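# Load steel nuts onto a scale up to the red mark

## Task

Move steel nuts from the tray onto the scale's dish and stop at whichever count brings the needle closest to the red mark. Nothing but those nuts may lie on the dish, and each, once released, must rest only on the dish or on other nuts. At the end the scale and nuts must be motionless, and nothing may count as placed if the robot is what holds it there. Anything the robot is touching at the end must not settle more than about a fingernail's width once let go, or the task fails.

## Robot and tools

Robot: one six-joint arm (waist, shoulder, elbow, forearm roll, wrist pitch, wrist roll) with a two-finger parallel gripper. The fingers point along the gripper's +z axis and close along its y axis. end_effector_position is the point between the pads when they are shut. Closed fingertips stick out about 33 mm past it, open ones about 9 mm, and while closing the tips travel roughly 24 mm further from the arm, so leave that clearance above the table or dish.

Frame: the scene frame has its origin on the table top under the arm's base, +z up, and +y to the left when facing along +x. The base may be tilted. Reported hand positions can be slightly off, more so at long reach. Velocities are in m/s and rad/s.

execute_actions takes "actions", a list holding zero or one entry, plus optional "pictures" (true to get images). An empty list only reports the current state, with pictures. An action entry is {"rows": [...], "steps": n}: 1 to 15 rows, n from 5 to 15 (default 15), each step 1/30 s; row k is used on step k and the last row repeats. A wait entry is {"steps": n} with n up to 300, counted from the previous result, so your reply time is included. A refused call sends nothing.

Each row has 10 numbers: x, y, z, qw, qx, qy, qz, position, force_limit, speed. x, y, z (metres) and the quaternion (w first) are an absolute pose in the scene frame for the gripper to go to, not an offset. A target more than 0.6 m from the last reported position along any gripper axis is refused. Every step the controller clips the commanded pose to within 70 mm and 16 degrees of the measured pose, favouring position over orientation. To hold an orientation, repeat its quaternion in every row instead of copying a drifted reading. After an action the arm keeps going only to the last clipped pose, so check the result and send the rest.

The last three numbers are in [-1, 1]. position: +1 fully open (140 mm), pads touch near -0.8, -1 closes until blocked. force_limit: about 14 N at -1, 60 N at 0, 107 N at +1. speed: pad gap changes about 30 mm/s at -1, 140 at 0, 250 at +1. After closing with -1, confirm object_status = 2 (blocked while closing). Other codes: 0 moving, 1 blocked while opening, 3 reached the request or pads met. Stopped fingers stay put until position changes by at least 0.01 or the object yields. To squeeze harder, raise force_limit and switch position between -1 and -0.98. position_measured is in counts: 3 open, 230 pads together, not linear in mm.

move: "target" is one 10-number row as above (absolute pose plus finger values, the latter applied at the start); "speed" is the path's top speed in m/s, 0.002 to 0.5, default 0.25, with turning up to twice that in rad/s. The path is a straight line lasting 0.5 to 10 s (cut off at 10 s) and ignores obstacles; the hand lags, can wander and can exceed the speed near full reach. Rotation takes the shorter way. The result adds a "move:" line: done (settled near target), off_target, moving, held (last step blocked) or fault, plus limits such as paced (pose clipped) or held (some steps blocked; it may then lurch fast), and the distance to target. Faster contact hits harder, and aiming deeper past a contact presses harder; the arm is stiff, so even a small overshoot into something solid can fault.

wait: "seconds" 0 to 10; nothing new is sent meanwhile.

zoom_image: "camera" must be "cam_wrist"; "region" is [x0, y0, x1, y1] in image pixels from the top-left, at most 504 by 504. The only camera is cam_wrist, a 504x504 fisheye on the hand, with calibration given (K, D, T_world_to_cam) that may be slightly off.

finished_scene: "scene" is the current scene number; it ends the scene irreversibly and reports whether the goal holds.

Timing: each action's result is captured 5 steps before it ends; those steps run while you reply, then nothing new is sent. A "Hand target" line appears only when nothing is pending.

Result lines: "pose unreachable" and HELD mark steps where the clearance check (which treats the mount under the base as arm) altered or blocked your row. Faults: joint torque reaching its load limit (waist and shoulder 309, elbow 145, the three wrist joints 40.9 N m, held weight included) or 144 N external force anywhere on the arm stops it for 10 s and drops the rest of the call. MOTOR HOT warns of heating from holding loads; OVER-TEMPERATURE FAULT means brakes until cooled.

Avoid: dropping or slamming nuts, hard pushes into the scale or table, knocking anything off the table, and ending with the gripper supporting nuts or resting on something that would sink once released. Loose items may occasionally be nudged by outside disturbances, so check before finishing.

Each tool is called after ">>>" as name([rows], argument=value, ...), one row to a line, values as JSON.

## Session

>>> move(target=[0.75,0,0.5,0,1,0,0,1,0,0])

Scene clock: 2.97 s of 7600.00 s.
end_effector_position=(+0.7504, +0.0013, +0.5014) position_measured=3 object_status=3 end_effector_quat_wxyz=(+0.001, +1.000, -0.001, +0.003) end_effector_velocity=(+0.002, -0.001, -0.000) end_effector_angular_velocity=(-0.002, +0.003, -0.000)
Joint positions: [-0.028  0.309  1.271 -0.001  1.556  1.528]
Joint velocities: [-0.001  0.005 -0.006 -0.002  0.004 -0.   ]
Hand target: +0.750, +0.001, +0.501; +0.001, +1.000, -0.001, +0.002
Off the commanded pose: 0.002 m, 0 deg.
move: done; limits=paced
camera_calibration (this result's frames):
cam_wrist: T_world_to_cam=[[-0.0361351, -0.999294, -0.0102435, 0.0354453], [-0.921059, 0.0293255, 0.388317, 0.507521], [-0.387742, 0.0234667, -0.921469, 0.952065], [0, 0, 0, 1]] pos_world=[0.837893, -0.00180486, 0.680583]

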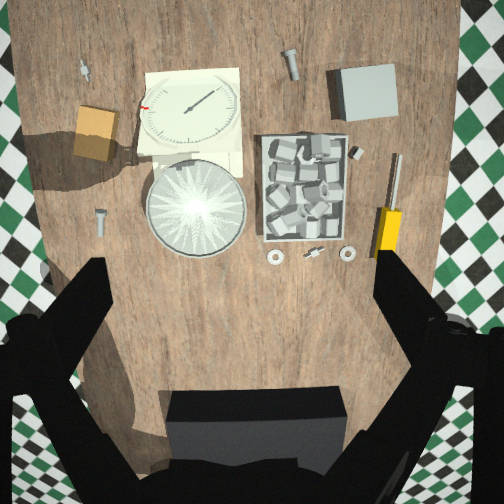

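>>> move(target=[0.62,-0.08,0.16,0,1,0,0,-0.2,-0.3,0])

>>> zoom_image(camera="cam_wrist", region=[110,0,390,280])

Scene clock: 5.17 s of 7600.00 s.
end_effector_position=(+0.6206, -0.0804, +0.1600) position_measured=154 object_status=3 end_effector_quat_wxyz=(+0.000, +1.000, -0.000, +0.000) end_effector_velocity=(+0.000, -0.000, -0.001) end_effector_angular_velocity=(+0.001, -0.002, -0.001)
Joint positions: [-0.168  0.306  1.935 -0.001  0.9    1.388]
Joint velocities: [-0.001  0.001  0.002  0.002 -0.005 -0.001]
Hand target: +0.621, -0.080, +0.160; +0.000, +1.000, -0.000, +0.000
Off the commanded pose: 0.001 m, 0 deg.
Kept back: nothing.
move: done
camera_calibration (this result's frames):
cam_wrist: T_world_to_cam=[[-0.0357314, -0.999307, -0.010471, -0.0545361], [-0.919055, 0.0287431, 0.39308, 0.520916], [-0.392506, 0.0236688, -0.919445, 0.591668], [0, 0, 0, 1]] pos_world=[0.709035, -0.0834751, 0.338673]

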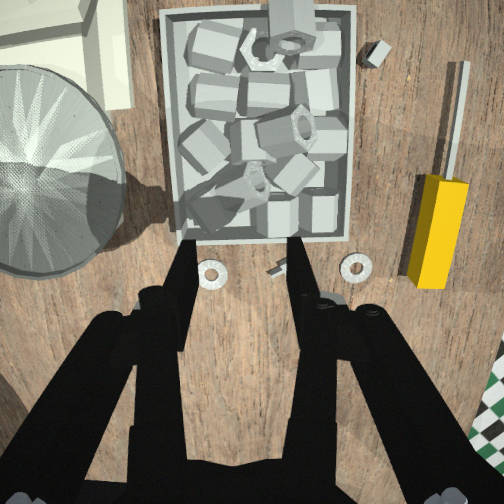

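Region (110, 0, 390, 280) of cam_wrist's 504x504 image, scaled by 1.800, with more detail than that image has.

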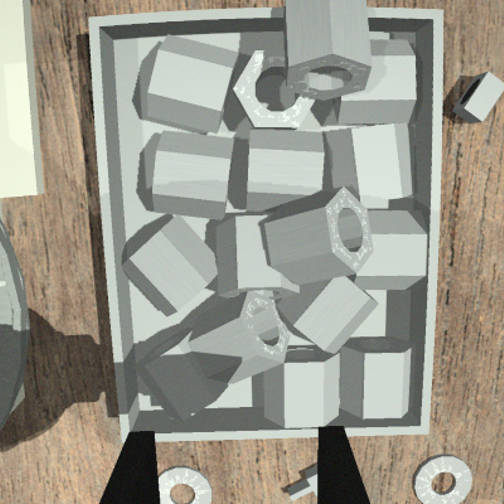

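>>> move(target=[0.752,-0.112,0.115,0,1,0,0,-0.2,-0.3,0], speed=0.15)

Scene clock: 6.80 s of 7600.00 s.
end_effector_position=(+0.7521, -0.1118, +0.1152) position_measured=154 object_status=3 end_effector_quat_wxyz=(+0.000, +1.000, +0.000, +0.000) end_effector_velocity=(+0.002, -0.000, +0.000) end_effector_angular_velocity=(-0.000, -0.002, -0.000)
Joint positions: [-0.177  0.529  1.687 -0.     0.925  1.378]
Joint velocities: [-0.     0.001 -0.002 -0.    -0.001  0.   ]
Hand target: +0.752, -0.112, +0.115; +0.000, +1.000, +0.000, +0.000
Off the commanded pose: 0.000 m, 0 deg.
Kept back: nothing.
move: done
camera_calibration (this result's frames):
cam_wrist: T_world_to_cam=[[-0.0351603, -0.99932, -0.0111177, -0.0820588], [-0.919061, 0.0279628, 0.393122, 0.660124], [-0.392544, 0.0240401, -0.919419, 0.602946], [0, 0, 0, 1]] pos_world=[0.840491, -0.114957, 0.293939]

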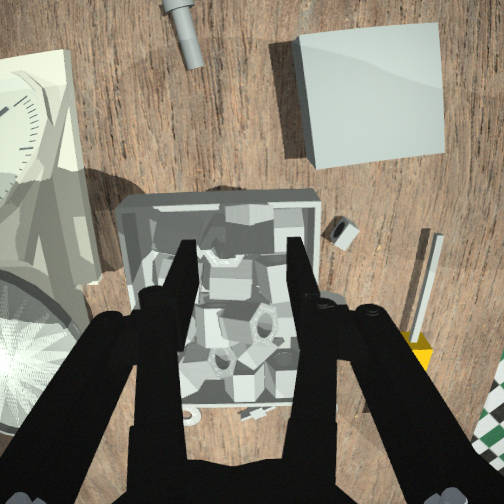

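>>> move(target=[0.758,-0.1165,0.085,0,1,0,0,-0.2,-0.3,0], speed=0.04)

>>> zoom_image(camera="cam_wrist", region=[130,160,350,330])

Scene clock: 8.10 s of 7600.00 s.
end_effector_position=(+0.7580, -0.1165, +0.0851) position_measured=154 object_status=3 end_effector_quat_wxyz=(-0.000, +1.000, -0.000, -0.000) end_effector_velocity=(+0.001, +0.000, -0.001) end_effector_angular_velocity=(+0.001, -0.002, -0.002)
Joint positions: [-0.182  0.568  1.689 -0.     0.885  1.373]
Joint velocities: [-0.     0.001  0.     0.002 -0.003  0.   ]
Hand target: +0.758, -0.117, +0.085; +0.000, +1.000, -0.000, -0.000
Off the commanded pose: 0.000 m, 0 deg.
Kept back: nothing.
move: done
camera_calibration (this result's frames):
cam_wrist: T_world_to_cam=[[-0.0352447, -0.999317, -0.0111431, -0.0868169], [-0.919034, 0.028029, 0.393181, 0.677556], [-0.3926, 0.0240985, -0.919393, 0.577724], [0, 0, 0, 1]] pos_world=[0.846452, -0.119671, 0.263786]

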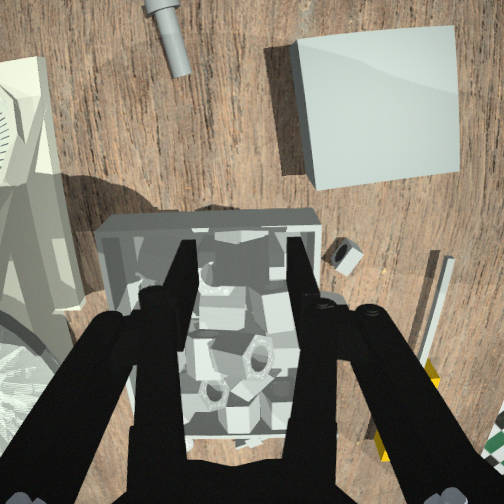

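Region (130, 160, 350, 330) of cam_wrist's 504x504 image, scaled by 2.291, with more detail than that image has; it fills the top 389 rows of this view, and the rest is white.

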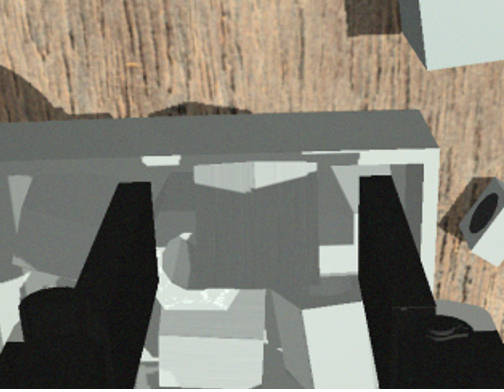

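It was only shadow. Back 4 mm, lower, grip.

>>> move(target=[0.754,-0.1165,0.075,0,1,0,0,-0.2,-0.3,0], speed=0.02)

>>> move(target=[0.754,-0.1165,0.075,0,1,0,0,-1,-0.3,-0.5], speed=0.02)

>>> move(target=[0.75,-0.11,0.18,0,1,0,0,-1,-0.3,-0.5], speed=0.1)

>>> move(target=[0.7,0.095,0.18,0,1,0,0,-1,-0.3,-0.5], speed=0.15)

>>> move(target=[0.7,0.095,0.13,0,1,0,0,-1,-0.3,-0.5], speed=0.05)

Scene clock: 9.20 s of 7600.00 s.
end_effector_position=(+0.7540, -0.1165, +0.0751) position_measured=154 object_status=3 end_effector_quat_wxyz=(+0.000, +1.000, -0.000, +0.000) end_effector_velocity=(-0.000, +0.000, +0.000) end_effector_angular_velocity=(+0.000, -0.001, -0.001)
Joint positions: [-0.183  0.573  1.702 -0.     0.866  1.372]
Joint velocities: [ 0.    -0.001  0.002  0.001 -0.002  0.001]
Hand target: +0.754, -0.117, +0.075; +0.000, +1.000, -0.000, -0.000
Off the commanded pose: 0.000 m, 0 deg.
Kept back: nothing.
move: done
camera_calibration (this result's frames):
cam_wrist: T_world_to_cam=[[-0.035214, -0.999318, -0.011138, -0.087126], [-0.919049, 0.0280036, 0.393148, 0.677871], [-0.392568, 0.0240807, -0.919408, 0.56693], [0, 0, 0, 1]] pos_world=[0.842487, -0.119701, 0.253766]

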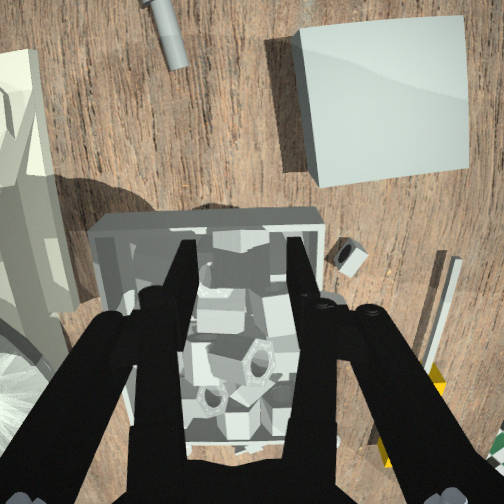

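Scene clock: 9.90 s of 7600.00 s.
end_effector_position=(+0.7540, -0.1165, +0.0750) position_measured=189 object_status=2 end_effector_quat_wxyz=(+0.000, +1.000, -0.000, +0.000) end_effector_velocity=(+0.000, -0.000, -0.001) end_effector_angular_velocity=(+0.001, +0.000, -0.001)
Joint positions: [-0.183  0.573  1.702 -0.     0.866  1.372]
Joint velocities: [-0.     0.002 -0.     0.001 -0.001  0.   ]
Hand target: +0.754, -0.117, +0.075; +0.000, +1.000, -0.000, -0.000
Off the commanded pose: 0.000 m, 0 deg.
Kept back: nothing.
move: done
camera_calibration (this result's frames):
cam_wrist: T_world_to_cam=[[-0.0351905, -0.999319, -0.0111371, -0.0871396], [-0.919052, 0.0279825, 0.393143, 0.677856], [-0.392563, 0.0240705, -0.91941, 0.566853], [0, 0, 0, 1]] pos_world=[0.842444, -0.119693, 0.253706]

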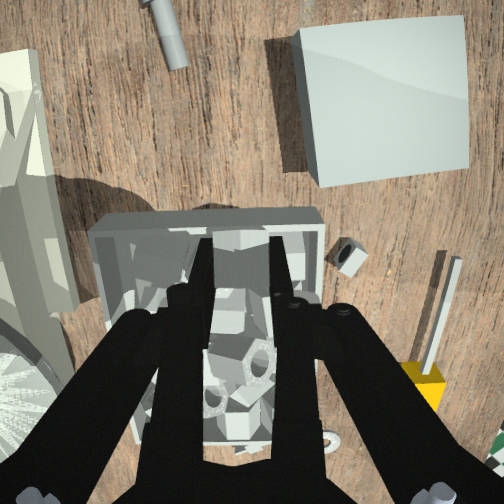

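Scene clock: 11.33 s of 7600.00 s.
end_effector_position=(+0.7499, -0.1099, +0.1799) position_measured=189 object_status=2 end_effector_quat_wxyz=(-0.000, +1.000, +0.000, -0.000) end_effector_velocity=(+0.000, +0.000, +0.002) end_effector_angular_velocity=(+0.000, -0.002, +0.000)
Joint positions: [-0.176  0.467  1.649  0.     1.025  1.379]
Joint velocities: [-0.    -0.002 -0.001  0.001  0.001 -0.   ]
Hand target: +0.750, -0.110, +0.180; -0.000, +1.000, +0.000, +0.000
Off the commanded pose: 0.000 m, 0 deg.
Kept back: nothing.
move: done
camera_calibration (this result's frames):
cam_wrist: T_world_to_cam=[[-0.0350832, -0.999321, -0.0112793, -0.0796187], [-0.91905, 0.0278275, 0.393157, 0.632615], [-0.392576, 0.0241595, -0.919402, 0.661503], [0, 0, 0, 1]] pos_world=[0.838302, -0.11315, 0.358572]

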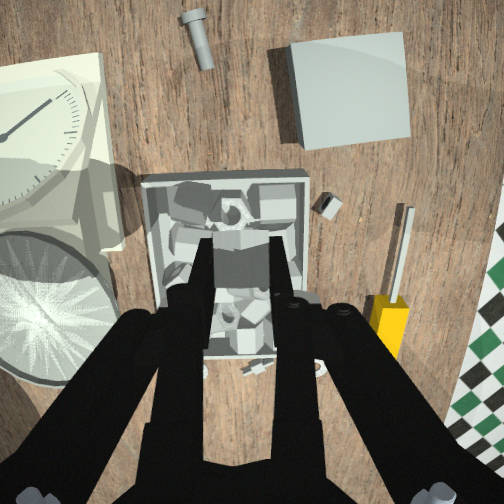

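Scene clock: 13.13 s of 7600.00 s.
end_effector_position=(+0.6996, +0.0950, +0.1799) position_measured=189 object_status=2 end_effector_quat_wxyz=(-0.000, +1.000, -0.000, -0.000) end_effector_velocity=(-0.001, +0.001, -0.000) end_effector_angular_velocity=(-0.003, -0.001, +0.002)
Joint positions: [0.101 0.396 1.76  0.001 0.986 1.656]
Joint velocities: [ 0.002 -0.001  0.001 -0.004 -0.001  0.002]
Hand target: +0.700, +0.095, +0.180; -0.000, +1.000, -0.000, -0.000
Off the commanded pose: 0.000 m, 0 deg.
Kept back: nothing.
move: done
camera_calibration (this result's frames):
cam_wrist: T_world_to_cam=[[-0.0353663, -0.999301, -0.0120947, 0.123725], [-0.918962, 0.027762, 0.393367, 0.580618], [-0.392756, 0.0250265, -0.919302, 0.636892], [0, 0, 0, 1]] pos_world=[0.788085, 0.0915807, 0.358597]

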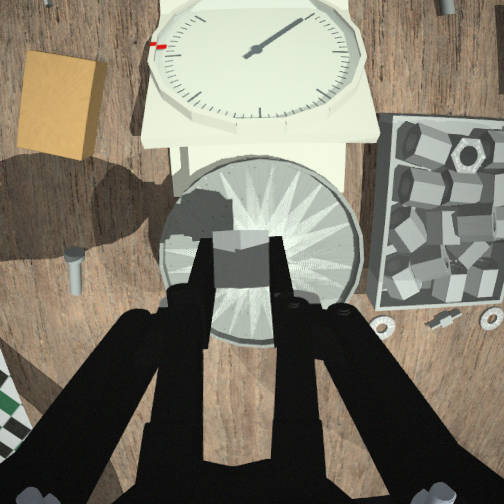

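Scene clock: 14.43 s of 7600.00 s.
end_effector_position=(+0.7001, +0.0950, +0.1301) position_measured=189 object_status=2 end_effector_quat_wxyz=(+0.000, +1.000, -0.000, +0.000) end_effector_velocity=(-0.000, +0.000, -0.002) end_effector_angular_velocity=(+0.001, +0.001, -0.000)
Joint positions: [ 0.101  0.444  1.794 -0.     0.904  1.657]
Joint velocities: [-0.     0.002  0.001  0.001 -0.002 -0.001]
Hand target: +0.700, +0.095, +0.130; +0.000, +1.000, -0.000, +0.000
Off the commanded pose: 0.000 m, 0 deg.
Kept back: nothing.
move: done
camera_calibration (this result's frames):
cam_wrist: T_world_to_cam=[[-0.0352502, -0.999317, -0.0111008, 0.122965], [-0.919052, 0.0280518, 0.393137, 0.600692], [-0.392557, 0.0240604, -0.919413, 0.591268], [0, 0, 0, 1]] pos_world=[0.788508, 0.0918042, 0.30883]

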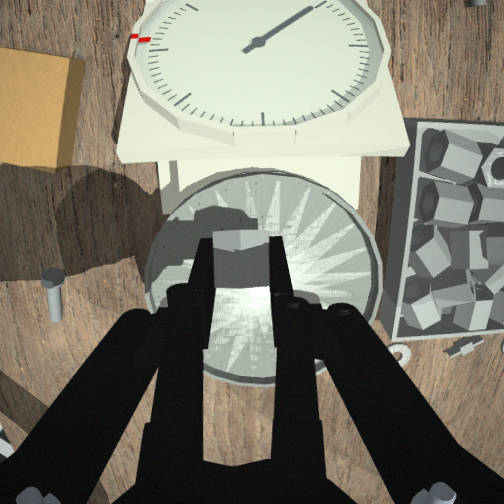

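>>> move(target=[0.7,0.088,0.121,0,1,0,0,-1,-0.3,-0.5], speed=0.02)

Scene clock: 15.50 s of 7600.00 s.
end_effector_position=(+0.7000, +0.0880, +0.1211) position_measured=189 object_status=2 end_effector_quat_wxyz=(+0.000, +1.000, +0.000, +0.000) end_effector_velocity=(-0.000, -0.001, -0.001) end_effector_angular_velocity=(-0.001, -0.000, +0.001)
Joint positions: [ 0.092  0.452  1.801 -0.     0.888  1.647]
Joint velocities: [-0.001  0.     0.001 -0.002 -0.002 -0.001]
Hand target: +0.700, +0.088, +0.121; +0.000, +1.000, -0.000, +0.000
Off the commanded pose: 0.000 m, 0 deg.
Kept back: nothing.
move: done
camera_calibration (this result's frames):
cam_wrist: T_world_to_cam=[[-0.0351852, -0.999319, -0.0110865, 0.115864], [-0.919054, 0.0279977, 0.393137, 0.604424], [-0.392559, 0.0240217, -0.919413, 0.583086], [0, 0, 0, 1]] pos_world=[0.78847, 0.0848557, 0.29976]

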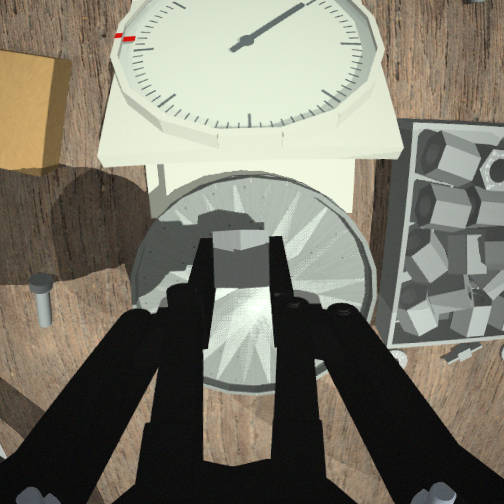

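>>> move(target=[0.7,0.088,0.113,0,1,0,0,-1,-0.3,-0.5], speed=0.02)

Scene clock: 16.43 s of 7600.00 s.
end_effector_position=(+0.7000, +0.0880, +0.1131) position_measured=189 object_status=2 end_effector_quat_wxyz=(+0.000, +1.000, +0.000, +0.000) end_effector_velocity=(-0.001, +0.000, -0.001) end_effector_angular_velocity=(+0.000, +0.001, +0.000)
Joint positions: [ 0.092  0.461  1.806 -0.     0.875  1.647]
Joint velocities: [ 0.     0.001  0.001  0.001 -0.001 -0.   ]
Hand target: +0.700, +0.088, +0.113; +0.000, +1.000, -0.000, -0.000
Off the commanded pose: 0.000 m, 0 deg.
Kept back: nothing.
move: done
camera_calibration (this result's frames):
cam_wrist: T_world_to_cam=[[-0.035162, -0.99932, -0.0110876, 0.115706], [-0.919052, 0.0279758, 0.393141, 0.607543], [-0.392564, 0.0240138, -0.919411, 0.575769], [0, 0, 0, 1]] pos_world=[0.788458, 0.0848046, 0.291801]

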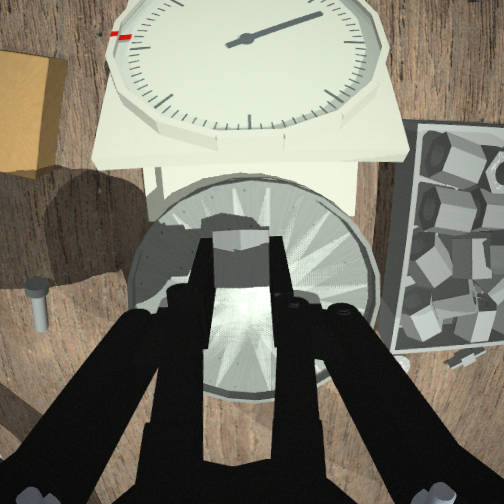

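>>> move(target=[0.7,0.088,0.112,0,1,0,0,-0.25,-0.3,-0.5], speed=0.02)

>>> move(target=[0.7,0.088,0.17,0,1,0,0,-0.2,-0.3,-0.5], speed=0.08)

>>> move(target=[0.683,-0.112,0.15,0,0.793,-0.609,0,-0.2,-0.3,-0.5], speed=0.25)

>>> move(target=[0.683,-0.112,0.105,0,0.793,-0.609,0,-0.2,-0.3,-0.5], speed=0.06)

Scene clock: 17.37 s of 7600.00 s.
end_effector_position=(+0.7000, +0.0880, +0.1120) position_measured=160 object_status=3 end_effector_quat_wxyz=(+0.000, +1.000, +0.000, +0.000) end_effector_velocity=(+0.000, +0.000, +0.000) end_effector_angular_velocity=(+0.000, -0.001, -0.000)
Joint positions: [ 0.092  0.462  1.807 -0.     0.873  1.647]
Joint velocities: [ 0.  0. -0.  0. -0.  0.]
Hand target: +0.700, +0.088, +0.112; +0.000, +1.000, -0.000, +0.000
Off the commanded pose: 0.000 m, 0 deg.
Kept back: nothing.
move: done
camera_calibration (this result's frames):
cam_wrist: T_world_to_cam=[[-0.0351501, -0.999321, -0.0110871, 0.115682], [-0.919051, 0.0279649, 0.393146, 0.60796], [-0.392569, 0.0240087, -0.919409, 0.574763], [0, 0, 0, 1]] pos_world=[0.788446, 0.0848027, 0.290708]

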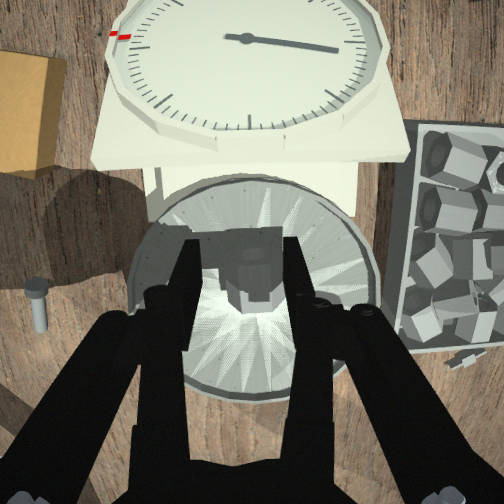

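Scene clock: 18.43 s of 7600.00 s.
end_effector_position=(+0.6999, +0.0880, +0.1699) position_measured=154 object_status=3 end_effector_quat_wxyz=(-0.000, +1.000, +0.000, -0.000) end_effector_velocity=(+0.000, +0.000, +0.002) end_effector_angular_velocity=(+0.000, -0.001, +0.000)
Joint positions: [ 0.092  0.404  1.768 -0.     0.969  1.647]
Joint velocities: [ 0.    -0.002 -0.001 -0.     0.002  0.   ]
Hand target: +0.700, +0.088, +0.170; -0.000, +1.000, +0.000, -0.000
Off the commanded pose: 0.000 m, 0 deg.
Kept back: nothing.
move: done
camera_calibration (this result's frames):
cam_wrist: T_world_to_cam=[[-0.0351366, -0.99932, -0.011209, 0.116362], [-0.91904, 0.0279039, 0.393175, 0.585126], [-0.392595, 0.0241164, -0.919395, 0.627929], [0, 0, 0, 1]] pos_world=[0.788365, 0.084812, 0.348563]

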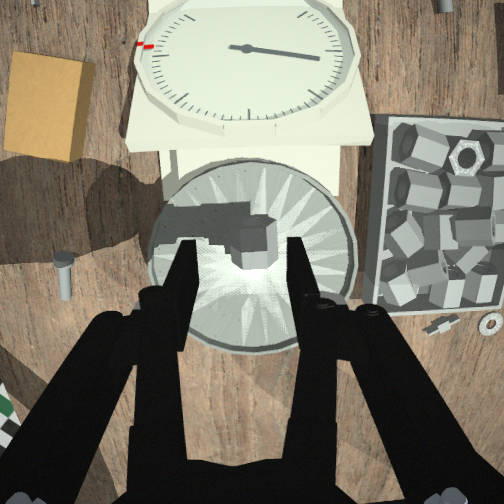

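Scene clock: 21.47 s of 7600.00 s.
end_effector_position=(+0.6834, -0.1121, +0.1500) position_measured=154 object_status=3 end_effector_quat_wxyz=(+0.000, +0.793, -0.609, +0.000) end_effector_velocity=(+0.000, -0.002, +0.000) end_effector_angular_velocity=(-0.002, -0.000, -0.005)
Joint positions: [-0.197  0.406  1.81  -0.001  0.926  2.669]
Joint velocities: [-0.001 -0.    -0.    -0.002  0.     0.005]
Hand target: +0.683, -0.112, +0.150; +0.000, +0.793, -0.609, +0.000
Off the commanded pose: 0.000 m, 0 deg.
Kept back: nothing.
move: done
camera_calibration (this result's frames):
cam_wrist: T_world_to_cam=[[-0.97445, -0.224327, -0.0111327, 0.644406], [-0.210604, 0.895365, 0.392388, 0.196562], [-0.0780555, 0.384707, -0.919732, 0.433518], [0, 0, 0, 1]] pos_world=[0.703176, -0.198215, 0.328766]

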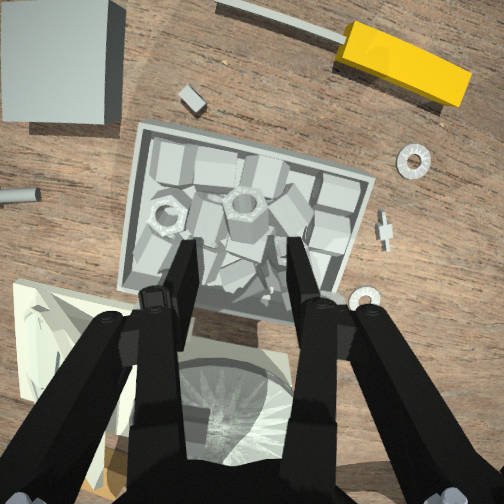

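Scene clock: 22.57 s of 7600.00 s.
end_effector_position=(+0.6831, -0.1120, +0.1051) position_measured=154 object_status=3 end_effector_quat_wxyz=(+0.000, +0.793, -0.609, +0.000) end_effector_velocity=(-0.001, +0.000, -0.001) end_effector_angular_velocity=(+0.001, +0.004, +0.001)
Joint positions: [-0.197  0.453  1.838 -0.     0.851  2.668]
Joint velocities: [ 0.     0.001  0.001  0.     0.002 -0.001]
Hand target: +0.683, -0.112, +0.105; +0.000, +0.793, -0.609, +0.000
Off the commanded pose: 0.000 m, 0 deg.
Kept back: nothing.
move: done
camera_calibration (this result's frames):
cam_wrist: T_world_to_cam=[[-0.974569, -0.223812, -0.0111311, 0.643699], [-0.210069, 0.895175, 0.393106, 0.213576], [-0.0780176, 0.385447, -0.919426, 0.392197], [0, 0, 0, 1]] pos_world=[0.702793, -0.198291, 0.283803]

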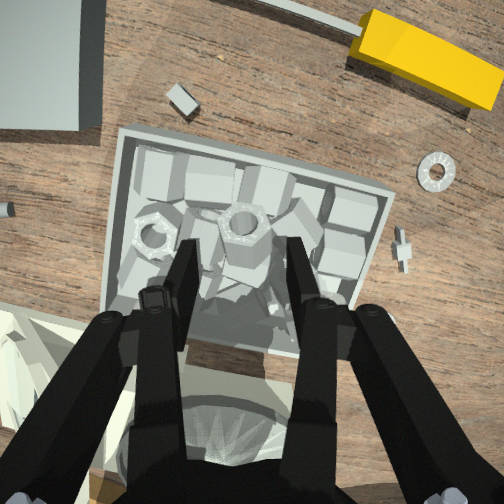

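>>> move(target=[0.682,-0.117,0.073,0,0.793,-0.609,0,-0.2,-0.3,-0.5], speed=0.03)

>>> move(target=[0.682,-0.117,0.073,0,0.793,-0.609,0,-1,-0.3,-0.5], speed=0.03)

>>> move(target=[0.682,-0.117,0.18,0,0.793,-0.609,0,-1,-0.3,-0.5], speed=0.1)

>>> move(target=[0.66,0.12,0.18,0,0.793,-0.609,0,-1,-0.3,-0.5], speed=0.15)

>>> move(target=[0.66,0.12,0.13,0,0.793,-0.609,0,-1,-0.3,-0.5], speed=0.04)

Scene clock: 24.17 s of 7600.00 s.
end_effector_position=(+0.6821, -0.1170, +0.0731) position_measured=154 object_status=3 end_effector_quat_wxyz=(+0.000, +0.793, -0.609, +0.000) end_effector_velocity=(+0.000, -0.000, -0.001) end_effector_angular_velocity=(-0.001, +0.000, +0.001)
Joint positions: [-0.204  0.489  1.855 -0.     0.797  2.661]
Joint velocities: [-0.     0.002  0.    -0.001 -0.002 -0.   ]
Hand target: +0.682, -0.117, +0.073; +0.000, +0.793, -0.609, +0.000
Off the commanded pose: 0.000 m, 0 deg.
Kept back: nothing.
move: done
camera_calibration (this result's frames):
cam_wrist: T_world_to_cam=[[-0.974569, -0.223812, -0.0111314, 0.641252], [-0.210068, 0.89517, 0.393118, 0.230388], [-0.0780201, 0.385458, -0.919421, 0.364634], [0, 0, 0, 1]] pos_world=[0.70179, -0.203268, 0.251821]

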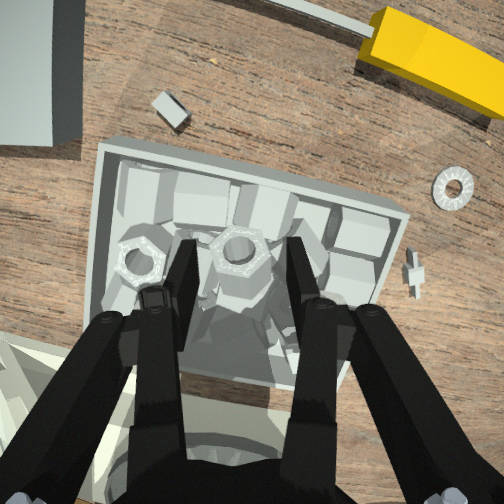

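Scene clock: 24.87 s of 7600.00 s.
end_effector_position=(+0.6820, -0.1170, +0.0730) position_measured=187 object_status=2 end_effector_quat_wxyz=(+0.000, +0.793, -0.609, +0.000) end_effector_velocity=(-0.000, -0.000, -0.000) end_effector_angular_velocity=(-0.000, +0.001, +0.000)
Joint positions: [-0.204  0.489  1.856 -0.     0.797  2.661]
Joint velocities: [ 0.     0.001  0.    -0.001  0.     0.   ]
Hand target: +0.682, -0.117, +0.073; +0.000, +0.793, -0.609, +0.000
Off the commanded pose: 0.000 m, 0 deg.
Kept back: nothing.
move: done
camera_calibration (this result's frames):
cam_wrist: T_world_to_cam=[[-0.974549, -0.2239, -0.0111449, 0.641175], [-0.210154, 0.895153, 0.393112, 0.230485], [-0.0780412, 0.385449, -0.919423, 0.364553], [0, 0, 0, 1]] pos_world=[0.701743, -0.203276, 0.251718]

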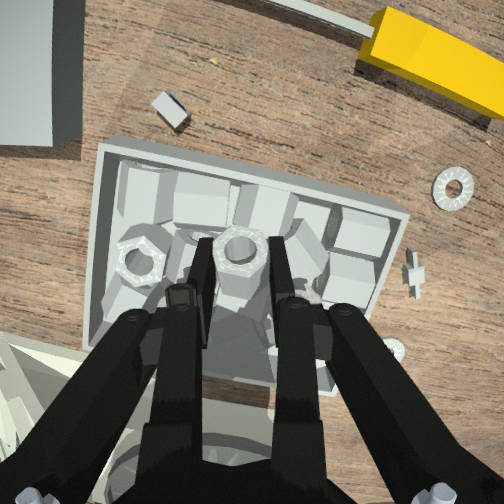

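Scene clock: 26.33 s of 7600.00 s.
end_effector_position=(+0.6819, -0.1169, +0.1799) position_measured=187 object_status=2 end_effector_quat_wxyz=(-0.000, +0.793, -0.609, -0.000) end_effector_velocity=(-0.000, +0.000, +0.001) end_effector_angular_velocity=(+0.001, -0.000, -0.000)
Joint positions: [-0.204  0.376  1.789  0.     0.977  2.661]
Joint velocities: [-0.    -0.001 -0.001  0.001  0.002 -0.   ]
Hand target: +0.682, -0.117, +0.180; -0.000, +0.793, -0.609, -0.000
Off the commanded pose: 0.000 m, 0 deg.
Kept back: nothing.
move: done
camera_calibration (this result's frames):
cam_wrist: T_world_to_cam=[[-0.974534, -0.223963, -0.0111761, 0.642237], [-0.210211, 0.89507, 0.393269, 0.188378], [-0.0780744, 0.385604, -0.919355, 0.462796], [0, 0, 0, 1]] pos_world=[0.701613, -0.20323, 0.358569]

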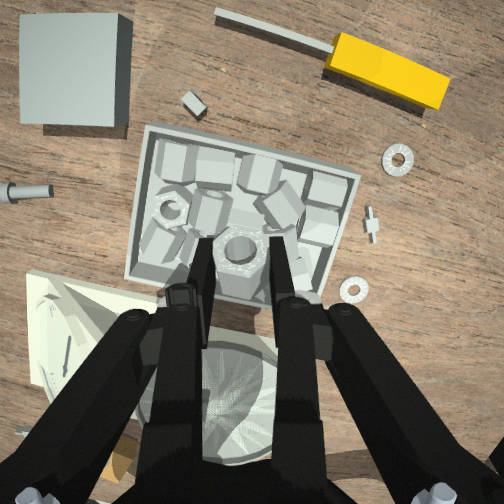

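Scene clock: 28.33 s of 7600.00 s.
end_effector_position=(+0.6595, +0.1200, +0.1800) position_measured=187 object_status=2 end_effector_quat_wxyz=(-0.000, +0.793, -0.609, -0.000) end_effector_velocity=(+0.000, +0.001, -0.000) end_effector_angular_velocity=(-0.001, -0.001, +0.000)
Joint positions: [0.143 0.347 1.832 0.001 0.963 3.008]
Joint velocities: [ 0.002  0.001  0.    -0.002 -0.001  0.003]
Hand target: +0.660, +0.120, +0.180; -0.000, +0.793, -0.609, -0.000
Off the commanded pose: 0.000 m, 0 deg.
Kept back: nothing.
move: done
camera_calibration (this result's frames):
cam_wrist: T_world_to_cam=[[-0.974586, -0.223736, -0.0111587, 0.673537], [-0.209916, 0.894727, 0.394206, -0.0287726], [-0.0782143, 0.38653, -0.918954, 0.369672], [0, 0, 0, 1]] pos_world=[0.679293, 0.0335489, 0.35857]

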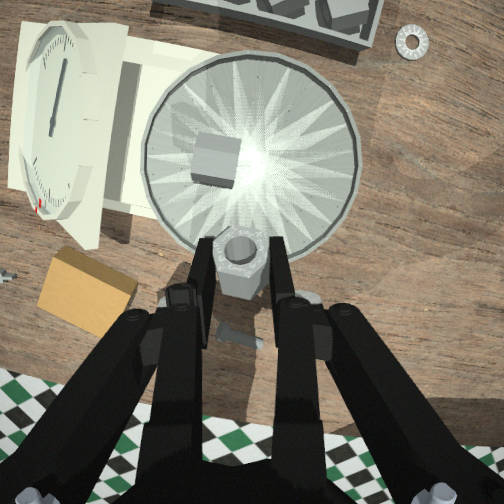

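Scene clock: 29.87 s of 7600.00 s.
end_effector_position=(+0.6601, +0.1200, +0.1301) position_measured=187 object_status=2 end_effector_quat_wxyz=(+0.000, +0.793, -0.609, +0.000) end_effector_velocity=(+0.000, +0.001, -0.001) end_effector_angular_velocity=(+0.002, -0.001, -0.003)
Joint positions: [ 0.144  0.398  1.867 -0.     0.877  3.009]
Joint velocities: [ 0.     0.     0.001  0.003 -0.003  0.001]
Hand target: +0.660, +0.120, +0.130; +0.000, +0.793, -0.609, +0.000
Off the commanded pose: 0.000 m, 0 deg.
Kept back: nothing.
move: done
camera_calibration (this result's frames):
cam_wrist: T_world_to_cam=[[-0.97457, -0.223804, -0.0111426, 0.673502], [-0.210066, 0.895174, 0.393111, -0.00878859], [-0.0780054, 0.385455, -0.919424, 0.323956], [0, 0, 0, 1]] pos_world=[0.679799, 0.0337297, 0.308812]

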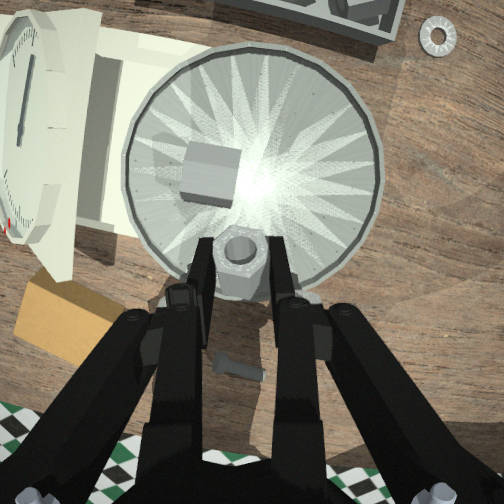

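>>> move(target=[0.655,0.112,0.12,0,0.793,-0.609,0,-1,-0.3,-0.5], speed=0.02)

Scene clock: 31.03 s of 7600.00 s.
end_effector_position=(+0.6551, +0.1120, +0.1201) position_measured=187 object_status=2 end_effector_quat_wxyz=(+0.000, +0.793, -0.609, +0.000) end_effector_velocity=(-0.000, -0.001, -0.001) end_effector_angular_velocity=(-0.000, -0.001, +0.000)
Joint positions: [ 0.133  0.401  1.886 -0.     0.855  2.998]
Joint velocities: [-0.001  0.     0.002 -0.    -0.003 -0.001]
Hand target: +0.655, +0.112, +0.120; +0.000, +0.793, -0.609, +0.000
Off the commanded pose: 0.000 m, 0 deg.
Kept back: nothing.
move: done
camera_calibration (this result's frames):
cam_wrist: T_world_to_cam=[[-0.974556, -0.223868, -0.0111422, 0.666724], [-0.210126, 0.895169, 0.39309, 0.0012923], [-0.0780262, 0.385429, -0.919433, 0.317407], [0, 0, 0, 1]] pos_world=[0.674798, 0.0257636, 0.298755]

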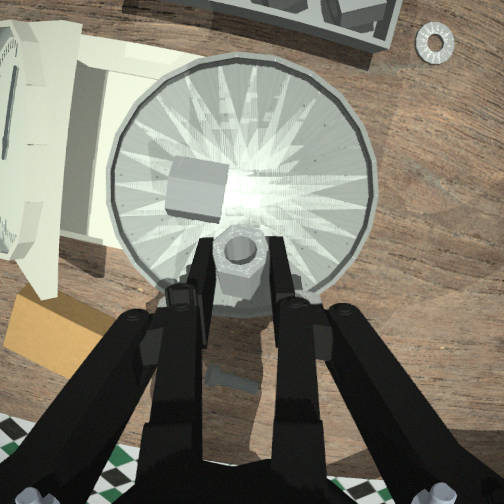

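>>> move(target=[0.655,0.112,0.112,0,0.793,-0.609,0,-1,-0.3,-0.5], speed=0.02)

Scene clock: 31.97 s of 7600.00 s.
end_effector_position=(+0.6550, +0.1120, +0.1121) position_measured=187 object_status=2 end_effector_quat_wxyz=(+0.000, +0.793, -0.609, +0.000) end_effector_velocity=(-0.000, +0.000, -0.001) end_effector_angular_velocity=(+0.000, +0.001, +0.000)
Joint positions: [ 0.133  0.41   1.891 -0.     0.841  2.998]
Joint velocities: [ 0.     0.002  0.001  0.    -0.002 -0.   ]
Hand target: +0.655, +0.112, +0.112; +0.000, +0.793, -0.609, +0.000
Off the commanded pose: 0.000 m, 0 deg.
Kept back: nothing.
move: done
camera_calibration (this result's frames):
cam_wrist: T_world_to_cam=[[-0.974551, -0.223889, -0.0111703, 0.666592], [-0.210156, 0.895162, 0.393089, 0.00446871], [-0.0780089, 0.385432, -0.919433, 0.310124], [0, 0, 0, 1]] pos_world=[0.674759, 0.0257105, 0.290827]

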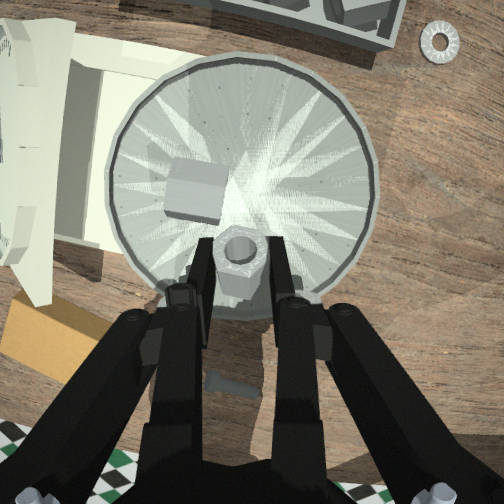

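>>> move(target=[0.655,0.112,0.114,0,0.793,-0.609,0,-0.25,-0.3,-0.5], speed=0.02)

>>> move(target=[0.655,0.112,0.17,0,0.793,-0.609,0,-0.2,-0.3,-0.5], speed=0.08)

>>> move(target=[0.64,-0.085,0.15,0,0.82,-0.573,0,-0.2,-0.3,-0.5], speed=0.2)

>>> move(target=[0.64,-0.085,0.1,0,0.82,-0.573,0,-0.2,-0.3,-0.5], speed=0.06)

>>> zoom_image(camera="cam_wrist", region=[130,160,350,330])

Scene clock: 32.93 s of 7600.00 s.
end_effector_position=(+0.6550, +0.1120, +0.1140) position_measured=160 object_status=3 end_effector_quat_wxyz=(+0.000, +0.793, -0.609, +0.000) end_effector_velocity=(+0.000, -0.000, +0.000) end_effector_angular_velocity=(-0.001, -0.001, +0.002)
Joint positions: [ 0.133  0.408  1.89  -0.     0.844  2.998]
Joint velocities: [ 0.    -0.     0.    -0.001 -0.    -0.001]
Hand target: +0.655, +0.112, +0.114; -0.000, +0.793, -0.609, -0.000
Off the commanded pose: 0.000 m, 0 deg.
Kept back: nothing.
move: done
camera_calibration (this result's frames):
cam_wrist: T_world_to_cam=[[-0.974547, -0.223908, -0.0111173, 0.66658], [-0.210152, 0.89516, 0.393097, 0.00373691], [-0.0780656, 0.385428, -0.91943, 0.311856], [0, 0, 0, 1]] pos_world=[0.674744, 0.0257091, 0.292672]

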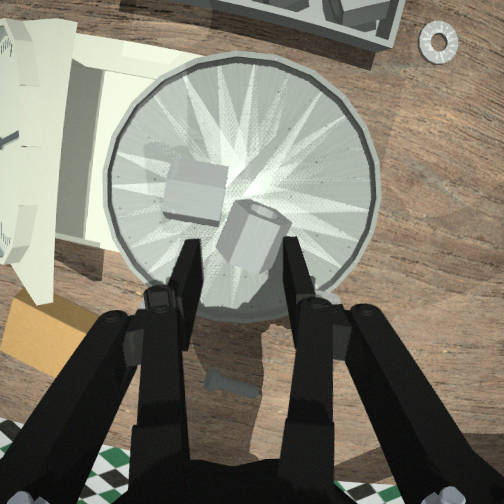

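Scene clock: 33.97 s of 7600.00 s.
end_effector_position=(+0.6549, +0.1120, +0.1699) position_measured=154 object_status=3 end_effector_quat_wxyz=(-0.000, +0.793, -0.609, -0.000) end_effector_velocity=(-0.000, +0.000, +0.001) end_effector_angular_velocity=(+0.001, +0.001, +0.000)
Joint positions: [ 0.133  0.348  1.852 -0.     0.941  2.998]
Joint velocities: [ 0.    -0.001 -0.     0.001  0.002 -0.001]
Hand target: +0.655, +0.112, +0.170; -0.000, +0.793, -0.609, -0.000
Off the commanded pose: 0.000 m, 0 deg.
Kept back: nothing.
move: done
camera_calibration (this result's frames):
cam_wrist: T_world_to_cam=[[-0.974548, -0.223901, -0.0111289, 0.667133], [-0.21014, 0.895108, 0.393222, -0.0183039], [-0.0780813, 0.385552, -0.919376, 0.363219], [0, 0, 0, 1]] pos_world=[0.674668, 0.0257162, 0.348557]

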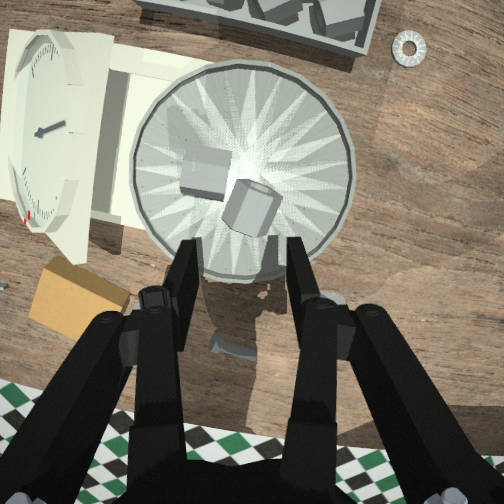

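Scene clock: 35.43 s of 7600.00 s.
end_effector_position=(+0.6404, -0.0851, +0.1500) position_measured=154 object_status=3 end_effector_quat_wxyz=(+0.000, +0.820, -0.573, +0.000) end_effector_velocity=(-0.000, -0.001, +0.001) end_effector_angular_velocity=(+0.000, -0.000, +0.000)
Joint positions: [-0.17   0.344  1.903 -0.001  0.894  2.606]
Joint velocities: [-0.002 -0.001 -0.     0.     0.001 -0.003]
Hand target: +0.640, -0.085, +0.150; +0.000, +0.820, -0.573, +0.000
Off the commanded pose: 0.000 m, 0 deg.
Kept back: nothing.
move: done
camera_calibration (this result's frames):
cam_wrist: T_world_to_cam=[[-0.950501, -0.310524, -0.0110399, 0.585879], [-0.289766, 0.873016, 0.392275, 0.212122], [-0.112173, 0.376056, -0.919782, 0.440885], [0, 0, 0, 1]] pos_world=[0.667799, -0.169054, 0.328776]

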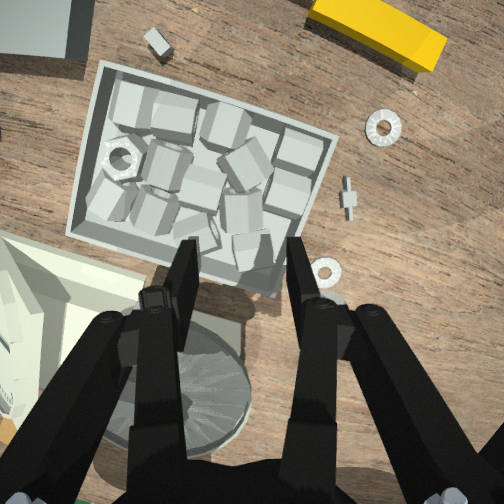

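Scene clock: 36.60 s of 7600.00 s.
end_effector_position=(+0.6401, -0.0850, +0.1001) position_measured=154 object_status=3 end_effector_quat_wxyz=(+0.000, +0.820, -0.573, +0.000) end_effector_velocity=(+0.000, -0.000, -0.001) end_effector_angular_velocity=(-0.002, -0.001, +0.001)
Joint positions: [-0.17   0.4    1.936 -0.     0.806  2.605]
Joint velocities: [ 0.     0.001  0.001 -0.002 -0.003  0.001]
Hand target: +0.640, -0.085, +0.100; +0.000, +0.820, -0.573, +0.000
Off the commanded pose: 0.000 m, 0 deg.
Kept back: nothing.
move: done
camera_calibration (this result's frames):
cam_wrist: T_world_to_cam=[[-0.950514, -0.310483, -0.0111221, 0.585017], [-0.289659, 0.872681, 0.393098, 0.231371], [-0.112344, 0.376867, -0.919429, 0.395085], [0, 0, 0, 1]] pos_world=[0.667471, -0.16917, 0.278808]

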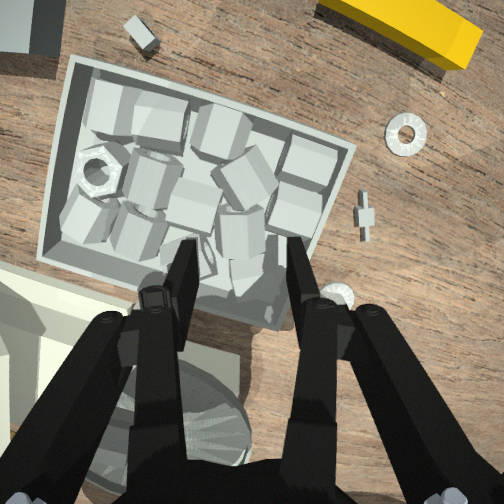

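Region (130, 160, 350, 330) of cam_wrist's 504x504 image, scaled by 2.291, with more detail than that image has; it fills the top 389 rows of this view, and the rest is white.

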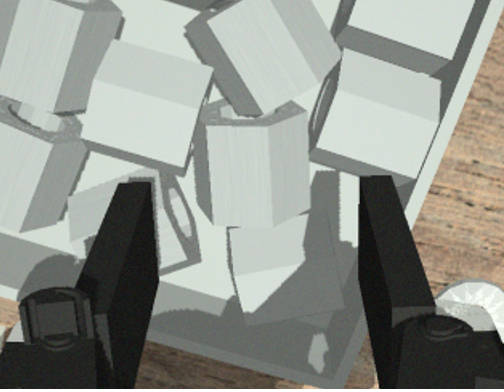

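>>> move(target=[0.61,-0.085,0.15,0,1,0,0,-0.2,-0.3,-0.5], speed=0.25)

>>> zoom_image(camera="cam_wrist", region=[120,0,380,260])

Scene clock: 39.70 s of 7600.00 s.
end_effector_position=(+0.6099, -0.0850, +0.1499) position_measured=154 object_status=3 end_effector_quat_wxyz=(+0.000, +1.000, -0.000, -0.000) end_effector_velocity=(+0.000, -0.000, +0.001) end_effector_angular_velocity=(-0.000, -0.002, +0.007)
Joint positions: [-0.179  0.304  1.962 -0.     0.876  1.377]
Joint velocities: [-0.001 -0.001  0.     0.    -0.    -0.008]
Hand target: +0.610, -0.085, +0.150; -0.000, +1.000, +0.000, +0.000
Off the commanded pose: 0.000 m, 0 deg.
Kept back: nothing.
move: done
camera_calibration (this result's frames):
cam_wrist: T_world_to_cam=[[-0.0356335, -0.999304, -0.0110653, -0.0596589], [-0.919032, 0.0284177, 0.393156, 0.515153], [-0.392568, 0.0241789, -0.919405, 0.578437], [0, 0, 0, 1]] pos_world=[0.698393, -0.0882428, 0.328622]

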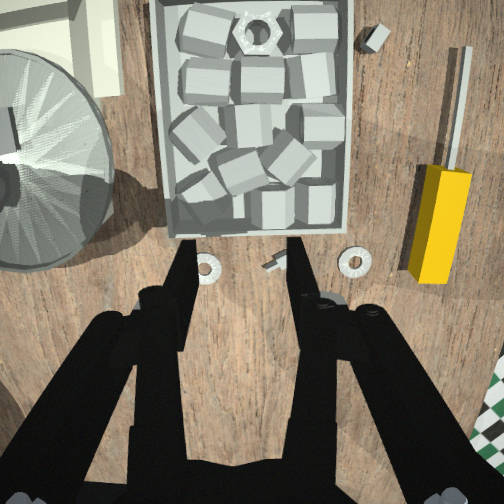

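Region (120, 0, 380, 260) of cam_wrist's 504x504 image, scaled by 1.938, with more detail than that image has.

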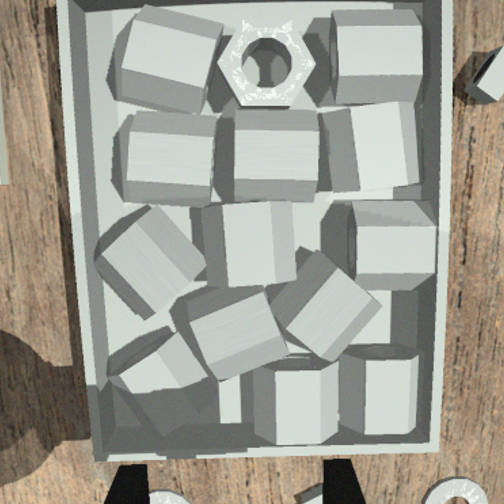

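>>> move(target=[0.624,-0.053,0.09,0,0.887,-0.462,0,-0.3,-0.3,-0.5], speed=0.2)

>>> zoom_image(camera="cam_wrist", region=[130,160,350,330])

Scene clock: 42.87 s of 7600.00 s.
end_effector_position=(+0.6240, -0.0530, +0.0901) position_measured=167 object_status=3 end_effector_quat_wxyz=(-0.000, +0.887, -0.462, -0.000) end_effector_velocity=(-0.000, +0.000, -0.000) end_effector_angular_velocity=(-0.002, +0.001, -0.004)
Joint positions: [-0.125  0.388  1.98   0.     0.773  2.391]
Joint velocities: [ 0.001  0.     0.    -0.002  0.     0.007]
Hand target: +0.624, -0.053, +0.090; -0.000, +0.887, -0.462, -0.000
Off the commanded pose: 0.000 m, 0 deg.
Kept back: nothing.
move: done
camera_calibration (this result's frames):
cam_wrist: T_world_to_cam=[[-0.838842, -0.544259, -0.0112466, 0.497531], [-0.504133, 0.76887, 0.393306, 0.331023], [-0.205413, 0.335591, -0.919339, 0.427848], [0, 0, 0, 1]] pos_world=[0.672115, -0.127309, 0.26874]

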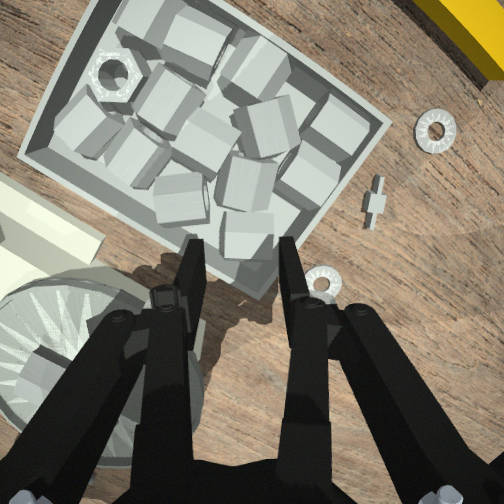

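Region (130, 160, 350, 330) of cam_wrist's 504x504 image, scaled by 2.291, with more detail than that image has; it fills the top 389 rows of this view, and the rest is white.

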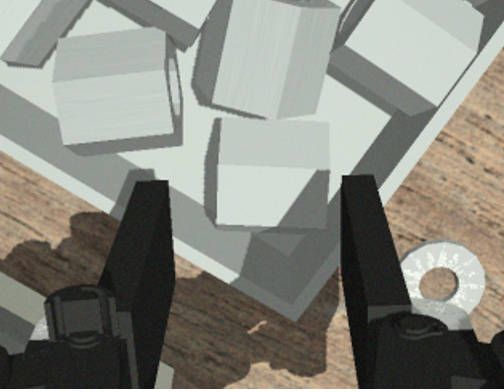

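>>> move(target=[0.623,-0.0592,0.068,0,0.887,-0.462,0,-0.4,-0.3,-0.5], speed=0.03)

>>> zoom_image(camera="cam_wrist", region=[130,160,350,330])

Scene clock: 44.47 s of 7600.00 s.
end_effector_position=(+0.6231, -0.0592, +0.0681) position_measured=179 object_status=3 end_effector_quat_wxyz=(+0.000, +0.887, -0.462, +0.000) end_effector_velocity=(+0.000, -0.001, -0.001) end_effector_angular_velocity=(-0.001, -0.001, +0.001)
Joint positions: [-0.134  0.416  1.992 -0.     0.734  2.382]
Joint velocities: [-0.001  0.001  0.001 -0.001 -0.003 -0.001]
Hand target: +0.623, -0.059, +0.068; +0.000, +0.887, -0.462, +0.000
Off the commanded pose: 0.000 m, 0 deg.
Kept back: nothing.
move: done
camera_calibration (this result's frames):
cam_wrist: T_world_to_cam=[[-0.83903, -0.543971, -0.0111222, 0.493238], [-0.503877, 0.769151, 0.393084, 0.343808], [-0.205271, 0.335413, -0.919435, 0.409484], [0, 0, 0, 1]] pos_world=[0.671134, -0.13348, 0.246834]

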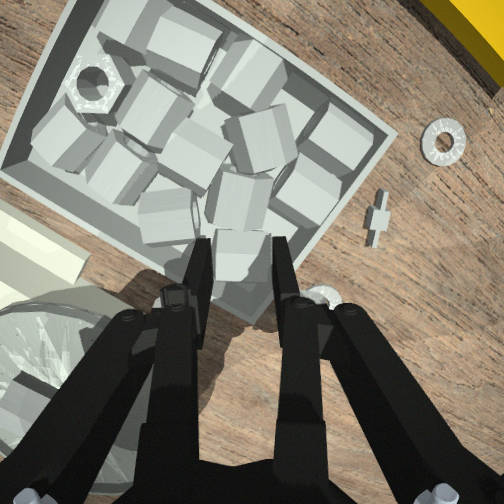

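Region (130, 160, 350, 330) of cam_wrist's 504x504 image, scaled by 2.291, with more detail than that image has; it fills the top 389 rows of this view, and the rest is white.

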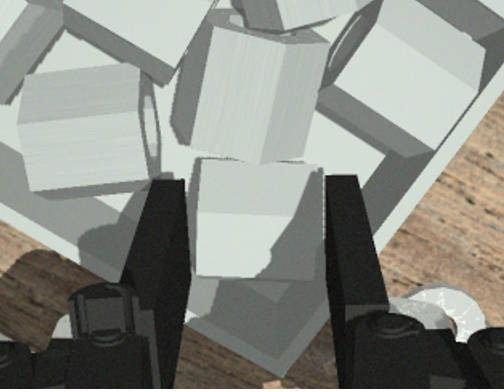

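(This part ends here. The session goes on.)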